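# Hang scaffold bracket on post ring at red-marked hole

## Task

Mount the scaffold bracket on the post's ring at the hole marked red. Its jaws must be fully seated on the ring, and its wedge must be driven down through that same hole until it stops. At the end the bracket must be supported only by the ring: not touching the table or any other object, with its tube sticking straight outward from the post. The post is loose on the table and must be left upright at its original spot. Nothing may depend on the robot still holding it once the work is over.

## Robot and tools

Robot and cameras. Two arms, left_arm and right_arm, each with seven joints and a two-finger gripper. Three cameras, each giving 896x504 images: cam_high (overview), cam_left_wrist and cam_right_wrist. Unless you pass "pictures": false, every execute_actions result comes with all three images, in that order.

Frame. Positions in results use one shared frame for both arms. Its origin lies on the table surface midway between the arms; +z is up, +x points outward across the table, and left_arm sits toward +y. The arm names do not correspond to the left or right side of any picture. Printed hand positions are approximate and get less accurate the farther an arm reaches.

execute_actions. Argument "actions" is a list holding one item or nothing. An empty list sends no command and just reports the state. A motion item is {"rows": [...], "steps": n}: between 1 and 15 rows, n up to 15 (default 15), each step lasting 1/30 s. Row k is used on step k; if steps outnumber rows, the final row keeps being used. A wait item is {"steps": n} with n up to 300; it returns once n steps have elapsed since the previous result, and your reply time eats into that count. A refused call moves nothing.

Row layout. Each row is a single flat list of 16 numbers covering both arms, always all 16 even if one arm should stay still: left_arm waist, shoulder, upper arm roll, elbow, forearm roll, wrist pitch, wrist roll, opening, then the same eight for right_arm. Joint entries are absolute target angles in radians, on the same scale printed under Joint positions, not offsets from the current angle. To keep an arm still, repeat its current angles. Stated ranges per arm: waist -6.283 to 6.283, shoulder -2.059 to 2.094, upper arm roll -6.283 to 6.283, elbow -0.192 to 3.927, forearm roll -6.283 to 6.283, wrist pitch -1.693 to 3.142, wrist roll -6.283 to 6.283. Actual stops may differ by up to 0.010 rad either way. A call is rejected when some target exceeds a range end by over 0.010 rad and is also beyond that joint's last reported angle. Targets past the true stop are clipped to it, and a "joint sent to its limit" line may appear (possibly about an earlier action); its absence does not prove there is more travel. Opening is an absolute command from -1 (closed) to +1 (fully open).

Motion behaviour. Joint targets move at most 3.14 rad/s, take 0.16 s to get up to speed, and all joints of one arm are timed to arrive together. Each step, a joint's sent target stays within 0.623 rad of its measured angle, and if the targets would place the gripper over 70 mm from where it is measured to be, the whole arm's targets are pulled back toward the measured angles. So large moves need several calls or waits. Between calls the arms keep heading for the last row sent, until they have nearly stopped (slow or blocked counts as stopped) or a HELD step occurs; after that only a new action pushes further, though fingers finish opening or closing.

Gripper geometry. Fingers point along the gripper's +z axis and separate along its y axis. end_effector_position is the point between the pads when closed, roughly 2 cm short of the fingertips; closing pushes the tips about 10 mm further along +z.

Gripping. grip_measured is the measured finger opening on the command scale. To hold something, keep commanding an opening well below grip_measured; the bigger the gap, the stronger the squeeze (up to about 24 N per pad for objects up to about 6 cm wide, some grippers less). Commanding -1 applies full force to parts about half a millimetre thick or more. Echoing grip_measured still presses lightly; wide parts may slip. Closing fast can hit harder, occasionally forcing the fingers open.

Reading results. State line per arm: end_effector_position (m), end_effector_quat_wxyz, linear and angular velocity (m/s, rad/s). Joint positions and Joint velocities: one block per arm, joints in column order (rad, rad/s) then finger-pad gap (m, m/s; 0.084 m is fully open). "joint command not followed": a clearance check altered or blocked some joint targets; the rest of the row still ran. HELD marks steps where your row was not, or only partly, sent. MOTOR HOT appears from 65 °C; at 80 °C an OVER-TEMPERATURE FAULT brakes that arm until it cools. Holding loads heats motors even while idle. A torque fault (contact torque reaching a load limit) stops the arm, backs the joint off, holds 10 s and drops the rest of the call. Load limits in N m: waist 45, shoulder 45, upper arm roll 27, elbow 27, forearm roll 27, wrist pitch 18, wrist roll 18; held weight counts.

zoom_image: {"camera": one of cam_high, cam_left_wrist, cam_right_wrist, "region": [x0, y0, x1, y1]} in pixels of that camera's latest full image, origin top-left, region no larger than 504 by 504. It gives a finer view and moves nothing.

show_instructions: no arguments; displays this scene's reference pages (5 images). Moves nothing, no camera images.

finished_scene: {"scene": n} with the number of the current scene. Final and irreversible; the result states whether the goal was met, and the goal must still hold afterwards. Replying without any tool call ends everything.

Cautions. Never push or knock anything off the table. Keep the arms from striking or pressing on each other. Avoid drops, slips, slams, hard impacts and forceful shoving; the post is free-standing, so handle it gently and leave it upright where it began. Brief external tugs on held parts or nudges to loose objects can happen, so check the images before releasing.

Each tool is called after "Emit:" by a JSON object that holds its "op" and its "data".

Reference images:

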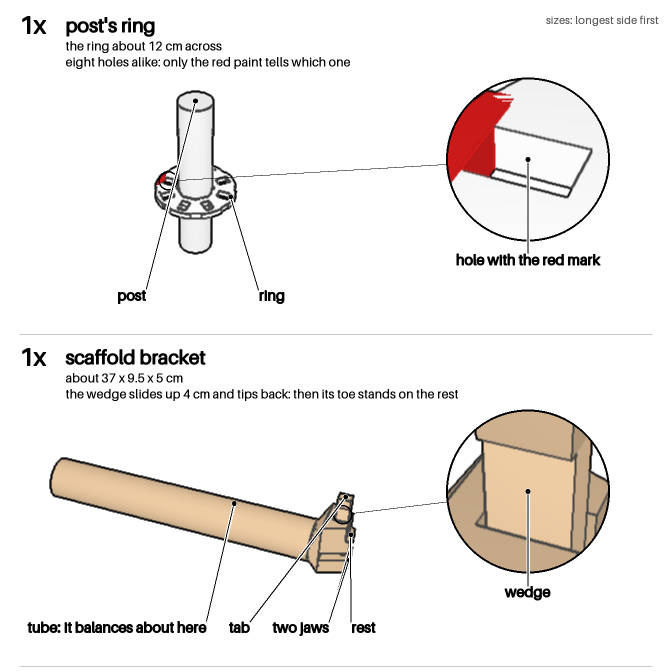

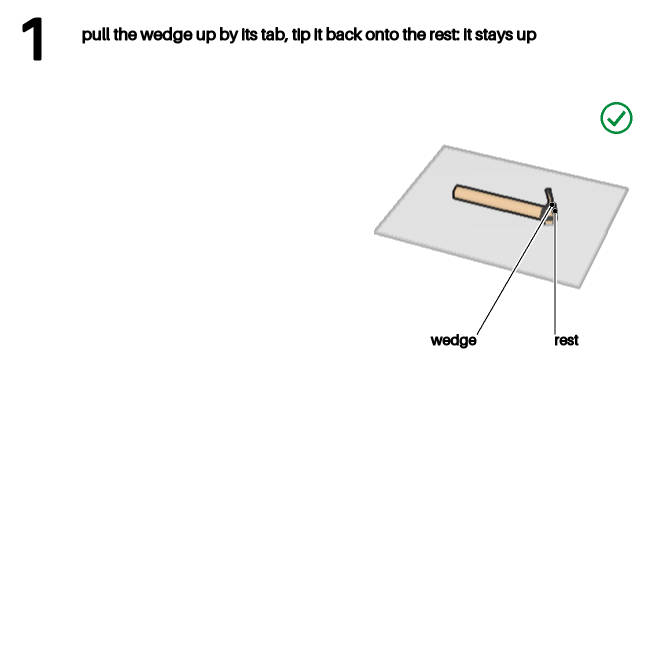

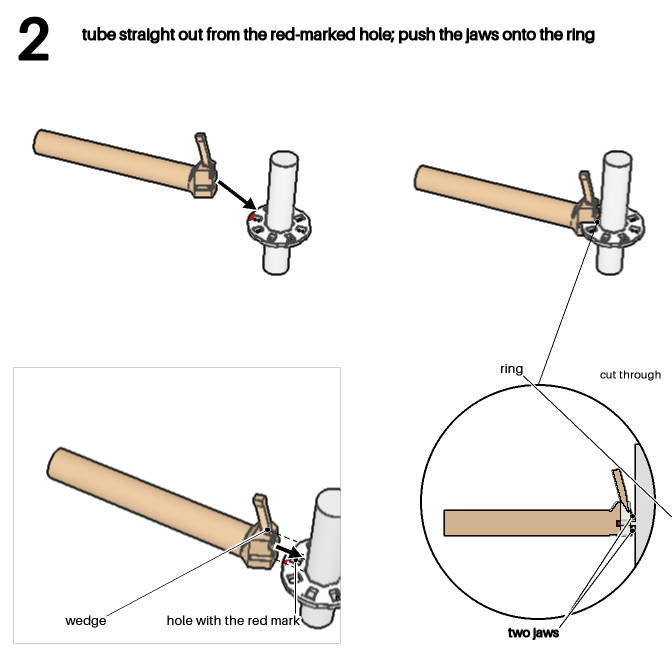

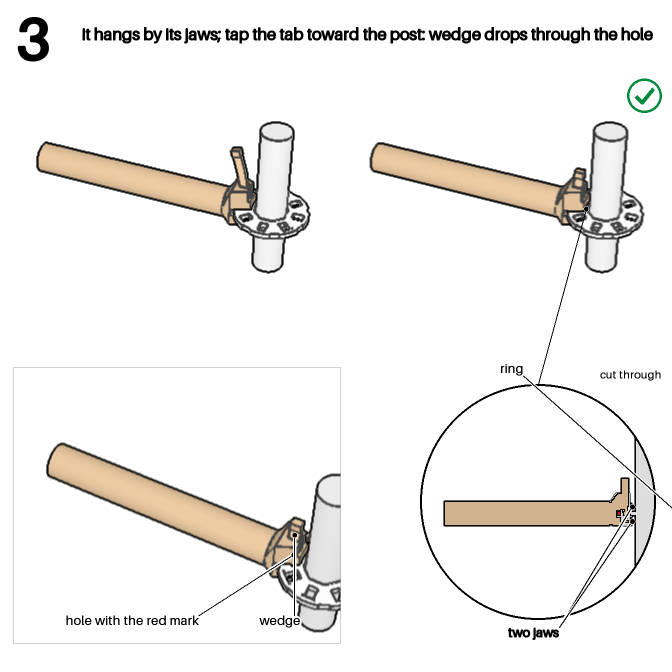

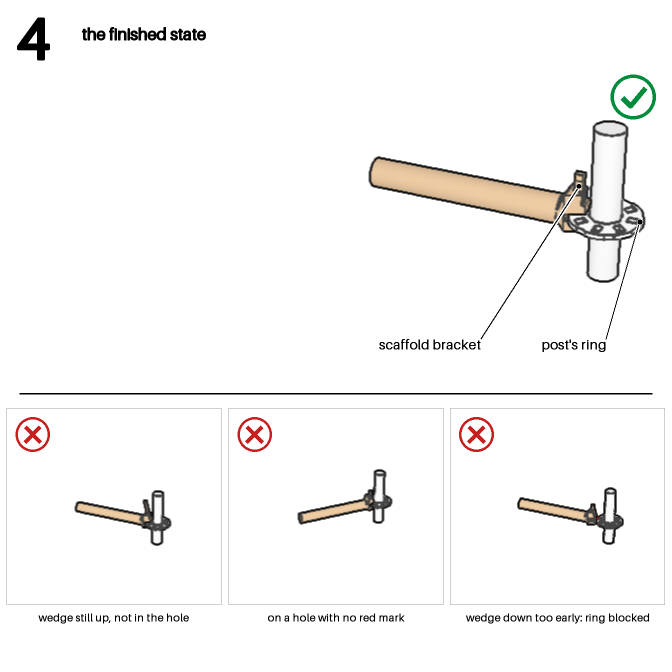

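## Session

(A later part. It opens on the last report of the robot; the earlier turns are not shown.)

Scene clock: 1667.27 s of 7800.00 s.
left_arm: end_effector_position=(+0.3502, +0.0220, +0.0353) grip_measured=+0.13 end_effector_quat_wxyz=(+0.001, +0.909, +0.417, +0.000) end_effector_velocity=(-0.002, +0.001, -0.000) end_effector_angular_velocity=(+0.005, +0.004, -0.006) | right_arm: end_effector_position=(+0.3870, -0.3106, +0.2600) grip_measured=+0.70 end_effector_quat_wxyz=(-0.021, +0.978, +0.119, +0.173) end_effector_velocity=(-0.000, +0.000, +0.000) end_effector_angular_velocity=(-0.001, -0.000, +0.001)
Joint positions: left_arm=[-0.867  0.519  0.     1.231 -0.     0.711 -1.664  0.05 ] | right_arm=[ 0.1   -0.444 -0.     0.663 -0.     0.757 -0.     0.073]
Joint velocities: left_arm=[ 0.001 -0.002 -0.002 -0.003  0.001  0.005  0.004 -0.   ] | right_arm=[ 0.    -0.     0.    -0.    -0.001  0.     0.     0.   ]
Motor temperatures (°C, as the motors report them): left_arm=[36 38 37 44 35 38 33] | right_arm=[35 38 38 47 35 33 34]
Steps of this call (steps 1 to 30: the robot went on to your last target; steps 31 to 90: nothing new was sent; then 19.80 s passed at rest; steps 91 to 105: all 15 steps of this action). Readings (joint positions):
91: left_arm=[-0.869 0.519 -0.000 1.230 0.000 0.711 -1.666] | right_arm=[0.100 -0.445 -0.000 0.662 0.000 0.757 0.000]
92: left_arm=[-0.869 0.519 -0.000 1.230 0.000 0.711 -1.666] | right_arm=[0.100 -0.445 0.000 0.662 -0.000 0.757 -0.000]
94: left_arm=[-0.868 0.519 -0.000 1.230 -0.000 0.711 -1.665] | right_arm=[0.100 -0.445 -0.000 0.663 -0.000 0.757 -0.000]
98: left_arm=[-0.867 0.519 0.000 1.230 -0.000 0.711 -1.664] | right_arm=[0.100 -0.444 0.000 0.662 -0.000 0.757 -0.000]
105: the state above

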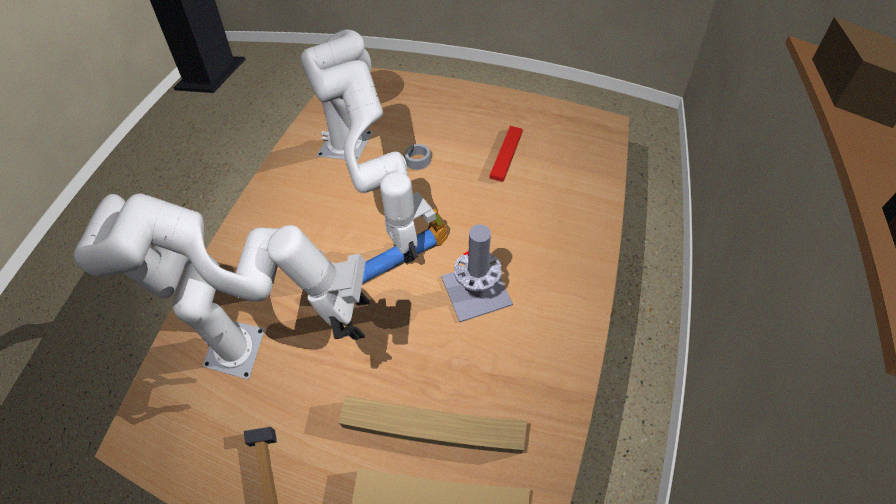

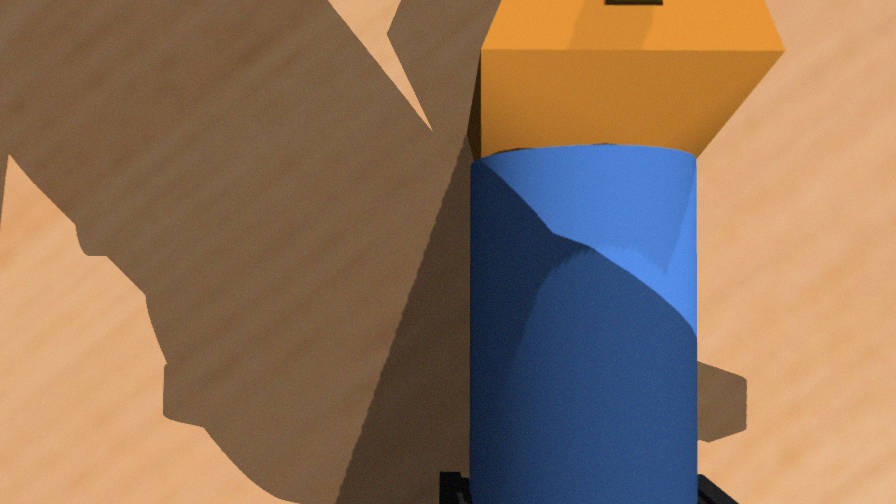

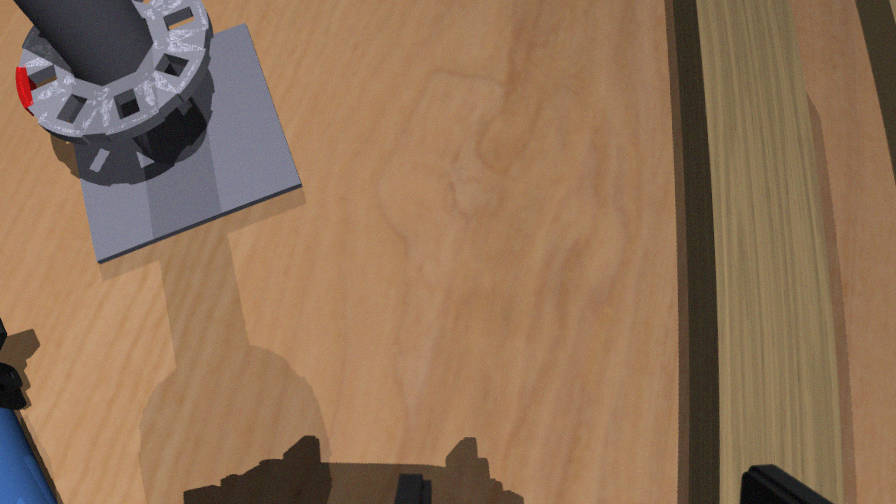

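Emit:
{"op": "execute_actions", "data": {"actions": [{"rows": [[-0.8668,0.5190,0,1.2302,0,0.7112,-1.6636,-1, 0.101,-0.4428,0,0.6647,0,0.7585,0,0.6],[-0.8668,0.5190,0,1.2302,0,0.7112,-1.6636,-1, 0.103,-0.4375,0,0.6715,0,0.7629,0,0.5],[-0.8668,0.5190,0,1.2302,0,0.7112,-1.6636,-1, 0.107,-0.4288,0,0.6828,0,0.7702,0,0.4],[-0.8668,0.5190,0,1.2302,0,0.7112,-1.6636,-1, 0.113,-0.4169,0,0.6984,0,0.7804,0,0.3],[-0.8668,0.5190,0,1.2302,0,0.7112,-1.6636,-1, 0.120,-0.4017,0,0.7181,0,0.7932,0,0.2],[-0.8668,0.5190,0,1.2302,0,0.7112,-1.6636,-1, 0.128,-0.3834,0,0.7418,0,0.8086,0,0.1],[-0.8668,0.5190,0,1.2302,0,0.7112,-1.6636,-1, 0.138,-0.3624,0,0.7691,0,0.8264,0,0.0],[-0.8668,0.5190,0,1.2302,0,0.7112,-1.6636,-1, 0.149,-0.3387,0,0.7998,0,0.8464,0,-0.1],[-0.8668,0.5190,0,1.2302,0,0.7112,-1.6636,-1, 0.161,-0.3127,0,0.8336,0,0.8684,0,-0.2],[-0.8668,0.5190,0,1.2302,0,0.7112,-1.6636,-1, 0.174,-0.2846,0,0.8701,0,0.8922,0,-0.3],[-0.8668,0.5190,0,1.2302,0,0.7112,-1.6636,-1, 0.188,-0.2548,0,0.9087,0,0.9174,0,-0.4],[-0.8668,0.5190,0,1.2302,0,0.7112,-1.6636,-1, 0.203,-0.2236,0,0.9493,0,0.9438,0,-0.5],[-0.8668,0.5190,0,1.2302,0,0.7112,-1.6636,-1, 0.218,-0.1913,0,0.9913,0,0.9711,0,-0.6],[-0.8668,0.5190,0,1.2302,0,0.7112,-1.6636,-1, 0.233,-0.1582,0,1.0342,0,0.9991,0,-0.7],[-0.8668,0.5190,0,1.2302,0,0.7112,-1.6636,-1, 0.2485,-0.1248,0,1.0776,0,1.0274,0,-0.8]], "steps": 15}], "pictures": false}}

Emit:
{"op": "execute_actions", "data": {"actions": [{"rows": [[-0.8668,0.5190,0,1.2302,0,0.7112,-1.6636,-1, 0.264,-0.0913,0,1.1210,0,1.0556,0,-0.85],[-0.8668,0.5190,0,1.2302,0,0.7112,-1.6636,-1, 0.279,-0.0582,0,1.1639,0,1.0836,0,-0.9],[-0.8668,0.5190,0,1.2302,0,0.7112,-1.6636,-1, 0.294,-0.0259,0,1.2059,0,1.1109,0,-0.9],[-0.8668,0.5190,0,1.2302,0,0.7112,-1.6636,-1, 0.309,0.0053,0,1.2465,0,1.1373,0,-0.9],[-0.8668,0.5190,0,1.2302,0,0.7112,-1.6636,-1, 0.323,0.0351,0,1.2852,0,1.1625,0,-0.9],[-0.8668,0.5190,0,1.2302,0,0.7112,-1.6636,-1, 0.336,0.0632,0,1.3216,0,1.1863,0,-0.9],[-0.8668,0.5190,0,1.2302,0,0.7112,-1.6636,-1, 0.348,0.0892,0,1.3554,0,1.2083,0,-0.9],[-0.8668,0.5190,0,1.2302,0,0.7112,-1.6636,-1, 0.359,0.1129,0,1.3861,0,1.2283,0,-0.9],[-0.8668,0.5190,0,1.2302,0,0.7112,-1.6636,-1, 0.369,0.1339,0,1.4134,0,1.2461,0,-0.9],[-0.8668,0.5190,0,1.2302,0,0.7112,-1.6636,-1, 0.377,0.1522,0,1.4371,0,1.2615,0,-0.9],[-0.8668,0.5190,0,1.2302,0,0.7112,-1.6636,-1, 0.384,0.1674,0,1.4568,0,1.2743,0,-0.9],[-0.8668,0.5190,0,1.2302,0,0.7112,-1.6636,-1, 0.390,0.1793,0,1.4724,0,1.2845,0,-0.9],[-0.8668,0.5190,0,1.2302,0,0.7112,-1.6636,-1, 0.394,0.1880,0,1.4837,0,1.2918,0,-0.9],[-0.8668,0.5190,0,1.2302,0,0.7112,-1.6636,-1, 0.396,0.1933,0,1.4905,0,1.2962,0,-0.9],[-0.8668,0.5190,0,1.2302,0,0.7112,-1.6636,-1, 0.397,0.1950,0,1.4927,0,1.2977,0,-0.9]], "steps": 15}], "pictures": false}}

Emit:
{"op": "execute_actions", "data": {"actions": [{"steps": 20}]}}

Scene clock: 1765.80 s of 7800.00 s.
left_arm: end_effector_position=(+0.3498, +0.0222, +0.0350) grip_measured=+0.13 end_effector_quat_wxyz=(+0.000, +0.909, +0.417, +0.000) end_effector_velocity=(-0.000, -0.000, -0.000) end_effector_angular_velocity=(-0.000, +0.001, -0.001) | right_arm: end_effector_position=(+0.4130, -0.2605, +0.2747) grip_measured=-0.76 end_effector_quat_wxyz=(-0.020, +0.979, +0.165, +0.119) end_effector_velocity=(+0.096, +0.230, +0.043) end_effector_angular_velocity=(-0.153, +0.439, +0.403)
Joint positions: left_arm=[-0.867  0.519  0.     1.23   0.     0.711 -1.664  0.05 ] | right_arm=[ 0.193 -0.245 -0.     0.922 -0.     0.926  0.     0.01 ]
Joint velocities: left_arm=[-0.     0.    -0.001 -0.    -0.     0.    -0.    -0.   ] | right_arm=[ 0.401  0.859  0.002  1.114 -0.     0.72   0.001 -0.135]
Motor temperatures (°C, as the motors report them): left_arm=[36 38 37 43 35 38 33] | right_arm=[35 37 38 48 35 33 34]
Steps of this call (steps 1 to 15: the robot went on to your last target; steps 16 to 90: nothing new was sent; then 95.03 s passed at rest; steps 91 to 105: all 15 steps of this action). Readings (joint positions):
91: left_arm=[-0.867 0.519 0.000 1.230 0.000 0.711 -1.664] | right_arm=[0.100 -0.444 -0.000 0.663 -0.000 0.757 0.000]
92: left_arm=[-0.867 0.519 0.000 1.230 0.000 0.711 -1.664] | right_arm=[0.100 -0.444 -0.000 0.663 -0.000 0.758 0.000]
94: left_arm=[-0.867 0.519 0.000 1.230 0.000 0.711 -1.664] | right_arm=[0.102 -0.439 -0.000 0.670 -0.000 0.762 0.000]
98: left_arm=[-0.867 0.519 0.000 1.230 0.000 0.711 -1.664] | right_arm=[0.120 -0.401 -0.000 0.719 -0.000 0.794 0.000]
105: the state above

Scene clock: 1766.30 s of 7800.00 s.
left_arm: end_effector_position=(+0.3498, +0.0222, +0.0350) grip_measured=+0.13 end_effector_quat_wxyz=(+0.000, +0.909, +0.417, +0.000) end_effector_velocity=(-0.001, +0.000, -0.001) end_effector_angular_velocity=(+0.001, +0.001, +0.001) | right_arm: end_effector_position=(+0.4377, -0.1449, +0.2756) grip_measured=-0.92 end_effector_quat_wxyz=(-0.002, +0.966, +0.260, +0.008) end_effector_velocity=(+0.001, +0.109, -0.016) end_effector_angular_velocity=(-0.103, +0.179, +0.178)
Joint positions: left_arm=[-0.867  0.519  0.     1.23   0.     0.711 -1.664  0.05 ] | right_arm=[ 0.383  0.164  0.001  1.45   0.     1.27  -0.     0.003]
Joint velocities: left_arm=[ 0.     0.    -0.    -0.001  0.    -0.    -0.001 -0.   ] | right_arm=[ 0.173  0.373  0.004  0.481 -0.001  0.314 -0.001  0.   ]
Motor temperatures (°C, as the motors report them): left_arm=[36 38 37 43 35 38 33] | right_arm=[35 37 38 48 35 33 34]
Steps of this call (steps 1 to 15: all 15 steps of this action). Readings (joint positions):
1: left_arm=[-0.867 0.519 0.000 1.230 0.000 0.711 -1.664] | right_arm=[0.206 -0.216 -0.000 0.960 -0.000 0.950 0.000]
2: left_arm=[-0.867 0.519 0.000 1.230 0.000 0.711 -1.664] | right_arm=[0.220 -0.185 -0.000 1.000 -0.000 0.976 0.000]
4: left_arm=[-0.867 0.519 0.000 1.230 0.000 0.711 -1.664] | right_arm=[0.250 -0.122 0.000 1.081 -0.000 1.029 -0.000]
8: left_arm=[-0.867 0.519 0.000 1.230 0.000 0.711 -1.664] | right_arm=[0.308 0.004 0.000 1.244 0.000 1.135 -0.000]
15: the state above

Scene clock: 1766.97 s of 7800.00 s.
left_arm: end_effector_position=(+0.3498, +0.0222, +0.0350) grip_measured=+0.13 end_effector_quat_wxyz=(+0.000, +0.909, +0.417, +0.000) end_effector_velocity=(-0.000, -0.000, +0.000) end_effector_angular_velocity=(+0.000, -0.000, -0.001) | right_arm: end_effector_position=(+0.4384, -0.1367, +0.2751) grip_measured=-0.92 end_effector_quat_wxyz=(-0.000, +0.964, +0.266, +0.000) end_effector_velocity=(+0.000, +0.000, -0.001) end_effector_angular_velocity=(+0.000, +0.001, +0.003)
Joint positions: left_arm=[-0.867  0.519  0.     1.23   0.     0.711 -1.664  0.05 ] | right_arm=[ 0.397  0.195 -0.     1.493 -0.     1.298  0.     0.003]
Joint velocities: left_arm=[-0.001 -0.    -0.     0.     0.     0.    -0.    -0.   ] | right_arm=[-0.     0.002  0.     0.001  0.001 -0.    -0.004  0.   ]
Motor temperatures (°C, as the motors report them): left_arm=[36 38 37 43 35 38 33] | right_arm=[35 37 38 48 35 33 34]
Steps of this call (steps 1 to 20: the robot went on to your last target). Readings (joint positions):
1: left_arm=[-0.867 0.519 0.000 1.230 0.000 0.711 -1.664] | right_arm=[0.388 0.174 0.001 1.464 0.000 1.279 -0.000]
2: left_arm=[-0.867 0.519 0.000 1.230 0.000 0.711 -1.664] | right_arm=[0.391 0.181 0.001 1.473 0.000 1.285 -0.000]
4: left_arm=[-0.867 0.519 0.000 1.230 0.000 0.711 -1.664] | right_arm=[0.394 0.188 0.000 1.483 0.000 1.292 -0.000]
8: left_arm=[-0.867 0.519 0.000 1.230 0.000 0.711 -1.664] | right_arm=[0.396 0.192 -0.001 1.490 -0.000 1.296 0.000]
20: the state above

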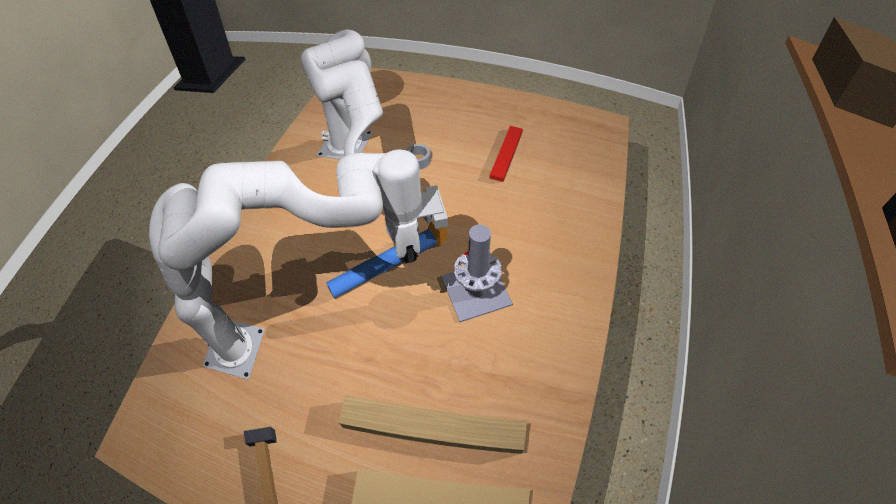

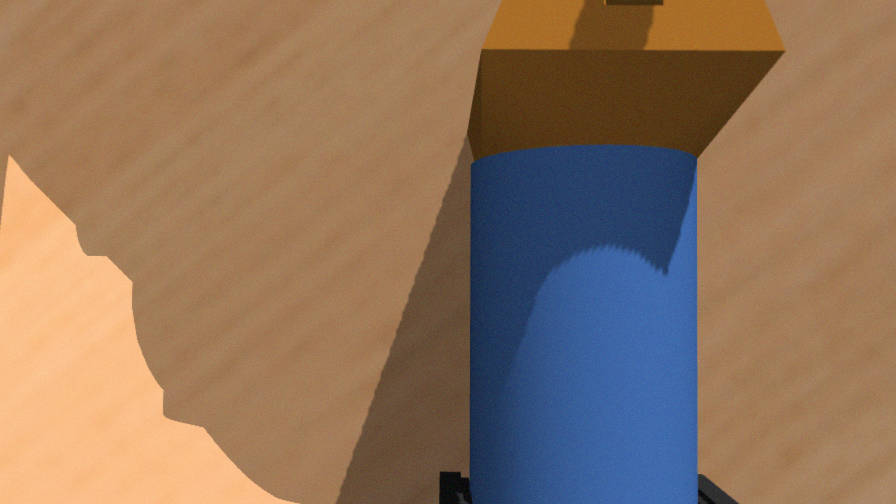

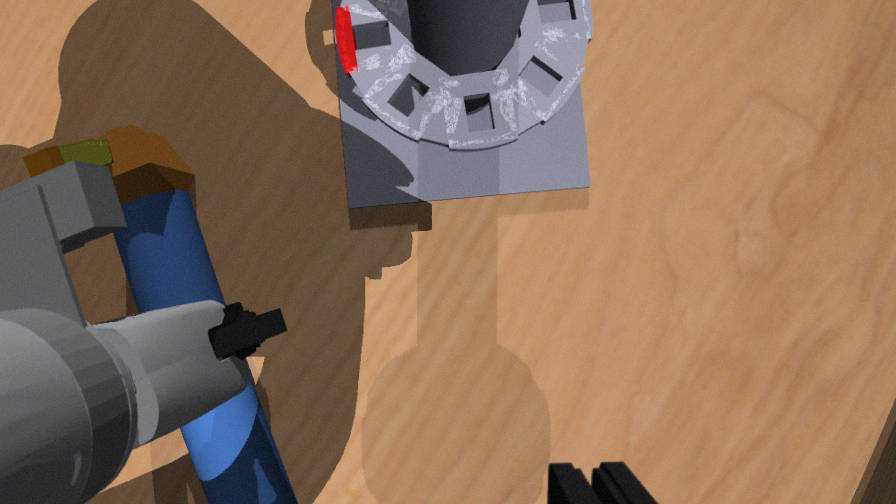

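Emit:
{"op": "zoom_image", "data": {"camera": "cam_right_wrist", "region": [320, 0, 610, 220]}}

Region (320, 0, 610, 220) of cam_right_wrist's 896x504 image, scaled by 1.738, with more detail than that image has; it fills the top 382 rows of this view, and the rest is white.

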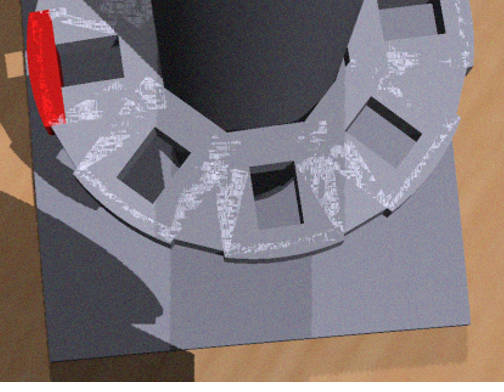

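Emit:
{"op": "zoom_image", "data": {"camera": "cam_right_wrist", "region": [0, 110, 320, 390]}}

Region (0, 110, 320, 390) of cam_right_wrist's 896x504 image, scaled by 1.575, with more detail than that image has; it fills the top 441 rows of this view, and the rest is white.

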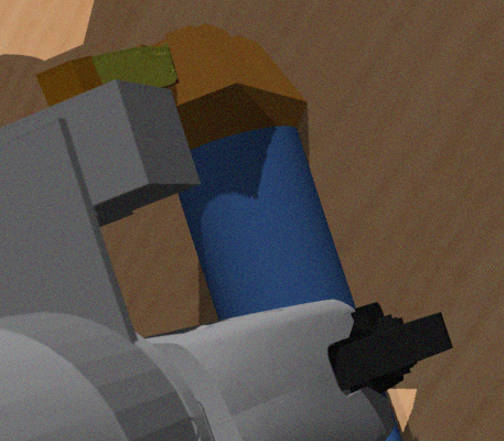

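Emit:
{"op": "execute_actions", "data": {"actions": [{"rows": [[-0.8668,0.5185,0,1.2302,0,0.7117,-1.6636,-1, 0.397,0.1950,0,1.4927,0,1.2977,0,-0.9],[-0.8668,0.5170,0,1.2304,0,0.7134,-1.6636,-1, 0.397,0.1950,0,1.4927,0,1.2977,0,-0.9],[-0.8668,0.5146,0,1.2306,0,0.7160,-1.6636,-1, 0.397,0.1950,0,1.4927,0,1.2977,0,-0.9],[-0.8668,0.5112,0,1.2310,0,0.7198,-1.6636,-1, 0.397,0.1950,0,1.4927,0,1.2977,0,-0.9],[-0.8668,0.5070,0,1.2315,0,0.7245,-1.6636,-1, 0.397,0.1950,0,1.4927,0,1.2977,0,-0.9],[-0.8668,0.5019,0,1.2322,0,0.7303,-1.6636,-1, 0.397,0.1950,0,1.4927,0,1.2977,0,-0.9],[-0.8668,0.4962,0,1.2330,0,0.7368,-1.6636,-1, 0.397,0.1950,0,1.4927,0,1.2977,0,-0.9],[-0.8668,0.4898,0,1.2340,0,0.7442,-1.6636,-1, 0.397,0.1950,0,1.4927,0,1.2977,0,-0.9],[-0.8668,0.4828,0,1.2353,0,0.7525,-1.6636,-1, 0.397,0.1950,0,1.4927,0,1.2977,0,-0.9],[-0.8668,0.4754,0,1.2368,0,0.7614,-1.6636,-1, 0.397,0.1950,0,1.4927,0,1.2977,0,-0.9],[-0.8668,0.4676,0,1.2386,0,0.7710,-1.6636,-1, 0.397,0.1950,0,1.4927,0,1.2977,0,-0.9],[-0.8668,0.4596,0,1.2407,0,0.7811,-1.6636,-1, 0.397,0.1950,0,1.4927,0,1.2977,0,-0.9],[-0.8668,0.4515,0,1.2430,0,0.7915,-1.6636,-1, 0.397,0.1950,0,1.4927,0,1.2977,0,-0.9],[-0.8668,0.4433,0,1.2455,0,0.8022,-1.6636,-1, 0.397,0.1950,0,1.4927,0,1.2977,0,-0.9],[-0.8668,0.4351,0,1.2484,0,0.8133,-1.6636,-1, 0.397,0.1950,0,1.4927,0,1.2977,0,-0.9]], "steps": 15}], "pictures": false}}

Emit:
{"op": "execute_actions", "data": {"actions": [{"rows": [[-0.8668,0.4272,0,1.2514,0,0.8242,-1.6636,-1, 0.397,0.1950,0,1.4927,0,1.2977,0,-0.9],[-0.8668,0.4194,0,1.2546,0,0.8352,-1.6636,-1, 0.397,0.1950,0,1.4927,0,1.2977,0,-0.9],[-0.8668,0.4120,0,1.2579,0,0.8459,-1.6636,-1, 0.397,0.1950,0,1.4927,0,1.2977,0,-0.9],[-0.8668,0.4049,0,1.2613,0,0.8564,-1.6636,-1, 0.397,0.1950,0,1.4927,0,1.2977,0,-0.9],[-0.8668,0.3983,0,1.2647,0,0.8664,-1.6636,-1, 0.397,0.1950,0,1.4927,0,1.2977,0,-0.9],[-0.8668,0.3922,0,1.2681,0,0.8759,-1.6636,-1, 0.397,0.1950,0,1.4927,0,1.2977,0,-0.9],[-0.8668,0.3866,0,1.2714,0,0.8848,-1.6636,-1, 0.397,0.1950,0,1.4927,0,1.2977,0,-0.9],[-0.8668,0.3816,0,1.2745,0,0.8929,-1.6636,-1, 0.397,0.1950,0,1.4927,0,1.2977,0,-0.9],[-0.8668,0.3772,0,1.2773,0,0.9001,-1.6636,-1, 0.397,0.1950,0,1.4927,0,1.2977,0,-0.9],[-0.8668,0.3735,0,1.2798,0,0.9063,-1.6636,-1, 0.397,0.1950,0,1.4927,0,1.2977,0,-0.9],[-0.8668,0.3704,0,1.2820,0,0.9116,-1.6636,-1, 0.397,0.1950,0,1.4927,0,1.2977,0,-0.9],[-0.8668,0.3680,0,1.2837,0,0.9157,-1.6636,-1, 0.397,0.1950,0,1.4927,0,1.2977,0,-0.9],[-0.8668,0.3662,0,1.2849,0,0.9187,-1.6636,-1, 0.397,0.1950,0,1.4927,0,1.2977,0,-0.9],[-0.8668,0.3652,0,1.2857,0,0.9205,-1.6636,-1, 0.397,0.1950,0,1.4927,0,1.2977,0,-0.9],[-0.8668,0.3649,0,1.2860,0,0.9211,-1.6636,-1, 0.397,0.1950,0,1.4927,0,1.2977,0,-0.9]], "steps": 15}], "pictures": false}}

Emit:
{"op": "execute_actions", "data": {"actions": [{"steps": 10}]}}

Scene clock: 1865.70 s of 7800.00 s.
left_arm: end_effector_position=(+0.3493, +0.0227, +0.0645) grip_measured=+0.13 end_effector_quat_wxyz=(-0.001, +0.909, +0.417, -0.000) end_effector_velocity=(+0.020, -0.017, +0.157) end_effector_angular_velocity=(-0.056, -0.056, +0.004) | right_arm: end_effector_position=(+0.4384, -0.1366, +0.2750) grip_measured=-0.92 end_effector_quat_wxyz=(-0.000, +0.964, +0.266, -0.000) end_effector_velocity=(+0.000, -0.000, +0.001) end_effector_angular_velocity=(+0.000, -0.002, -0.001)
Joint positions: left_arm=[-0.867  0.462 -0.     1.24  -0.     0.78  -1.664  0.05 ] | right_arm=[ 0.397  0.195  0.     1.493 -0.     1.298  0.     0.003]
Joint velocities: left_arm=[ 0.003 -0.257  0.003  0.098  0.     0.277  0.     0.   ] | right_arm=[ 0.    -0.001 -0.     0.    -0.001 -0.     0.001 -0.   ]
Motor temperatures (°C, as the motors report them): left_arm=[36 38 37 43 35 38 33] | right_arm=[35 39 38 49 35 33 34]
Steps of this call (steps 1 to 15: the robot went on to your last target; steps 16 to 90: nothing new was sent; then 95.23 s passed at rest; steps 91 to 105: all 15 steps of this action). Readings (joint positions):
91: left_arm=[-0.867 0.519 0.000 1.230 0.000 0.711 -1.664] | right_arm=[0.397 0.195 0.000 1.493 -0.000 1.298 0.000]
92: left_arm=[-0.867 0.519 -0.000 1.230 0.000 0.711 -1.664] | right_arm=[0.397 0.195 0.000 1.493 0.000 1.298 -0.000]
94: left_arm=[-0.867 0.518 -0.000 1.230 0.000 0.713 -1.663] | right_arm=[0.397 0.195 0.000 1.493 -0.000 1.298 0.000]
98: left_arm=[-0.867 0.510 -0.001 1.225 -0.000 0.729 -1.664] | right_arm=[0.397 0.195 -0.000 1.493 0.000 1.298 -0.000]
105: the state above

Scene clock: 1866.20 s of 7800.00 s.
left_arm: end_effector_position=(+0.3500, +0.0220, +0.1216) grip_measured=+0.13 end_effector_quat_wxyz=(+0.000, +0.909, +0.417, +0.000) end_effector_velocity=(-0.001, +0.001, +0.043) end_effector_angular_velocity=(+0.002, +0.003, +0.000) | right_arm: end_effector_position=(+0.4384, -0.1366, +0.2750) grip_measured=-0.92 end_effector_quat_wxyz=(-0.000, +0.964, +0.266, -0.000) end_effector_velocity=(-0.000, +0.000, -0.000) end_effector_angular_velocity=(-0.002, -0.001, +0.002)
Joint positions: left_arm=[-0.867  0.37   0.     1.283  0.     0.911 -1.664  0.05 ] | right_arm=[ 0.397  0.195  0.     1.493 -0.     1.298 -0.     0.003]
Joint velocities: left_arm=[-0.    -0.063 -0.     0.041 -0.001  0.108 -0.    -0.   ] | right_arm=[ 0.002  0.001 -0.     0.    -0.002 -0.     0.    -0.   ]
Motor temperatures (°C, as the motors report them): left_arm=[36 38 37 43 35 38 33] | right_arm=[35 39 38 49 35 33 34]
Steps of this call (steps 1 to 15: all 15 steps of this action). Readings (joint positions):
1: left_arm=[-0.867 0.454 -0.000 1.243 0.000 0.790 -1.664] | right_arm=[0.397 0.195 -0.000 1.493 -0.000 1.298 -0.000]
2: left_arm=[-0.867 0.445 0.000 1.246 -0.000 0.800 -1.664] | right_arm=[0.397 0.195 0.000 1.493 0.000 1.298 -0.000]
4: left_arm=[-0.867 0.430 -0.000 1.251 -0.000 0.821 -1.664] | right_arm=[0.397 0.195 0.000 1.493 0.000 1.298 0.000]
8: left_arm=[-0.867 0.401 -0.000 1.264 -0.000 0.863 -1.664] | right_arm=[0.397 0.195 -0.000 1.493 0.000 1.298 0.000]
15: the state above

Scene clock: 1866.53 s of 7800.00 s.
left_arm: end_effector_position=(+0.3496, +0.0224, +0.1244) grip_measured=+0.13 end_effector_quat_wxyz=(-0.001, +0.909, +0.417, -0.000) end_effector_velocity=(+0.002, -0.002, +0.005) end_effector_angular_velocity=(-0.007, -0.008, -0.000) | right_arm: end_effector_position=(+0.4384, -0.1366, +0.2750) grip_measured=-0.92 end_effector_quat_wxyz=(-0.000, +0.964, +0.266, -0.000) end_effector_velocity=(-0.000, +0.000, +0.001) end_effector_angular_velocity=(+0.001, -0.001, +0.001)
Joint positions: left_arm=[-0.867  0.366  0.     1.285 -0.     0.921 -1.664  0.05 ] | right_arm=[0.397 0.195 0.    1.493 0.    1.298 0.    0.003]
Joint velocities: left_arm=[-0.001 -0.005  0.001  0.007  0.001  0.001 -0.     0.   ] | right_arm=[ 0.    -0.001  0.     0.    -0.    -0.    -0.001 -0.   ]
Motor temperatures (°C, as the motors report them): left_arm=[36 38 37 43 35 38 33] | right_arm=[35 39 38 49 35 33 34]
Steps of this call (steps 1 to 10: the robot went on to your last target). Readings (joint positions):
1: left_arm=[-0.867 0.368 -0.000 1.284 -0.000 0.915 -1.664] | right_arm=[0.397 0.195 0.000 1.493 -0.000 1.298 -0.000]
2: left_arm=[-0.867 0.367 -0.000 1.284 -0.000 0.917 -1.664] | right_arm=[0.397 0.195 0.000 1.493 -0.000 1.298 0.000]
4: left_arm=[-0.867 0.366 -0.000 1.285 0.000 0.919 -1.664] | right_arm=[0.397 0.195 -0.000 1.493 -0.000 1.298 -0.000]
8: left_arm=[-0.867 0.366 0.000 1.285 -0.000 0.921 -1.664] | right_arm=[0.397 0.195 -0.000 1.493 0.000 1.298 0.000]
10: the state above

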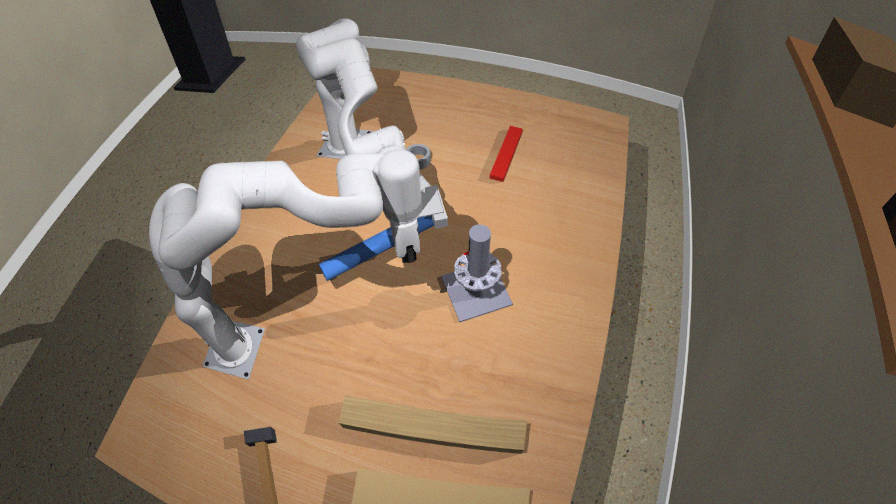

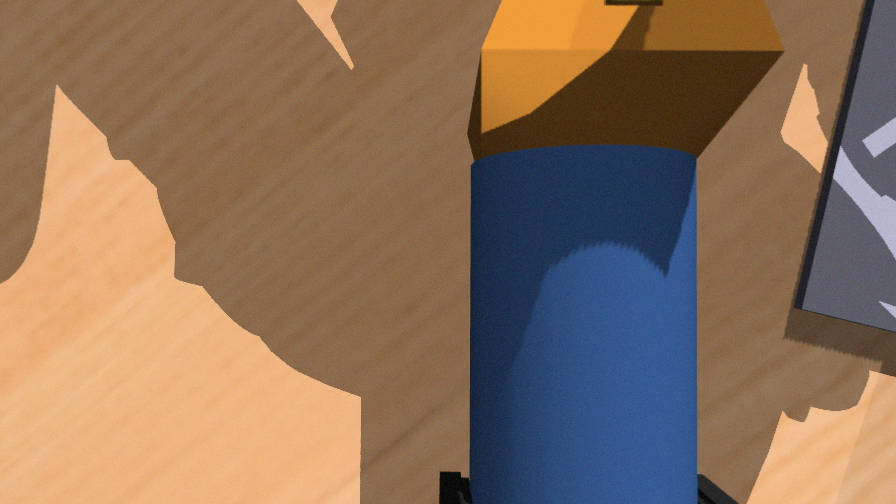

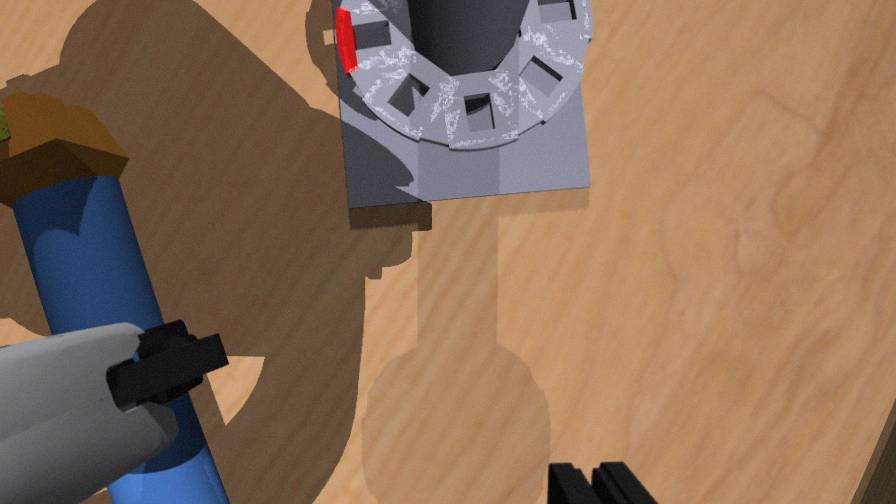

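Emit:
{"op": "execute_actions", "data": {"actions": []}}

Scene clock: 1890.40 s of 7800.00 s.
left_arm: end_effector_position=(+0.3498, +0.0222, +0.1250) grip_measured=+0.13 end_effector_quat_wxyz=(-0.000, +0.909, +0.417, +0.000) end_effector_velocity=(+0.000, +0.000, -0.000) end_effector_angular_velocity=(-0.000, +0.000, +0.001) | right_arm: end_effector_position=(+0.4384, -0.1366, +0.2750) grip_measured=-0.92 end_effector_quat_wxyz=(-0.000, +0.964, +0.266, -0.000) end_effector_velocity=(-0.000, +0.000, +0.000) end_effector_angular_velocity=(-0.000, -0.000, +0.000)
Joint positions: left_arm=[-0.867  0.365  0.     1.286  0.     0.921 -1.664  0.05 ] | right_arm=[ 0.397  0.195 -0.     1.493  0.     1.298 -0.     0.003]
Joint velocities: left_arm=[-0.     0.     0.001 -0.    -0.001 -0.     0.     0.   ] | right_arm=[ 0.    -0.     0.     0.    -0.001  0.     0.001 -0.   ]
Motor temperatures (°C, as the motors report them): left_arm=[36 39 37 47 35 38 33] | right_arm=[35 39 38 49 35 33 34]
Steps of this call (steps 1 to 15: the robot went on to your last target; steps 16 to 90: nothing new was sent; then 20.87 s passed at rest). Readings (joint positions):
1: left_arm=[-0.867 0.365 0.000 1.286 0.000 0.921 -1.664] | right_arm=[0.397 0.195 0.000 1.493 -0.000 1.298 -0.000]
2: left_arm=[-0.867 0.365 0.000 1.286 0.000 0.921 -1.664] | right_arm=[0.397 0.195 -0.000 1.493 -0.000 1.298 0.000]
4: left_arm=[-0.867 0.365 -0.000 1.286 -0.000 0.921 -1.664] | right_arm=[0.397 0.195 -0.000 1.493 -0.000 1.298 0.000]
8: left_arm=[-0.867 0.365 -0.000 1.286 0.000 0.921 -1.664] | right_arm=[0.397 0.195 -0.000 1.493 0.000 1.298 0.000]
90: the state above
All arms were judged still, so your last target was given up. Only a new action makes them travel on or press farther. Fingers that are still opening or closing keep moving.

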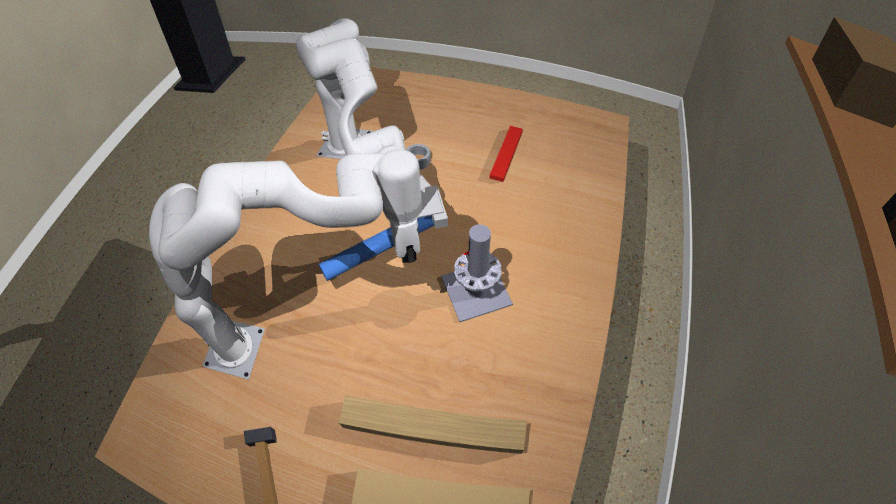

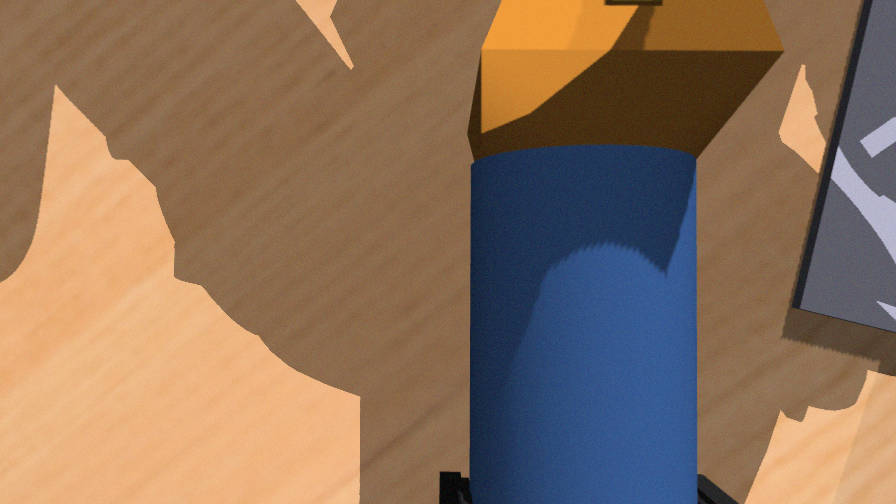

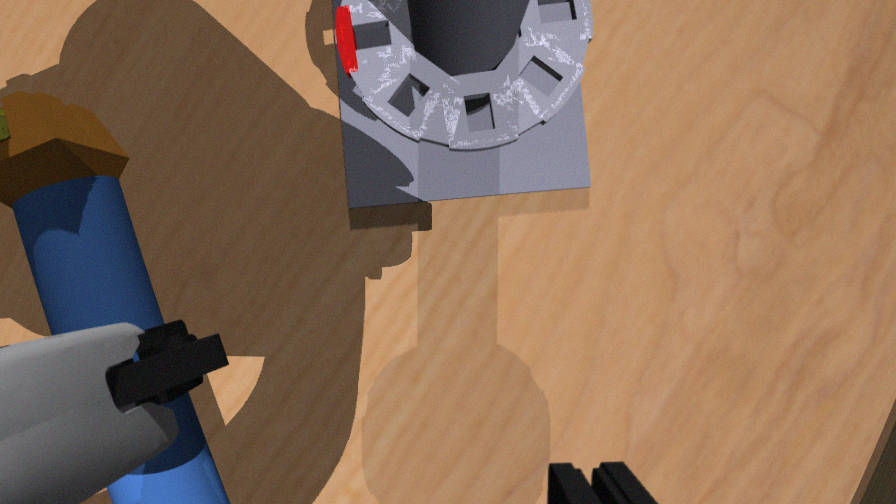

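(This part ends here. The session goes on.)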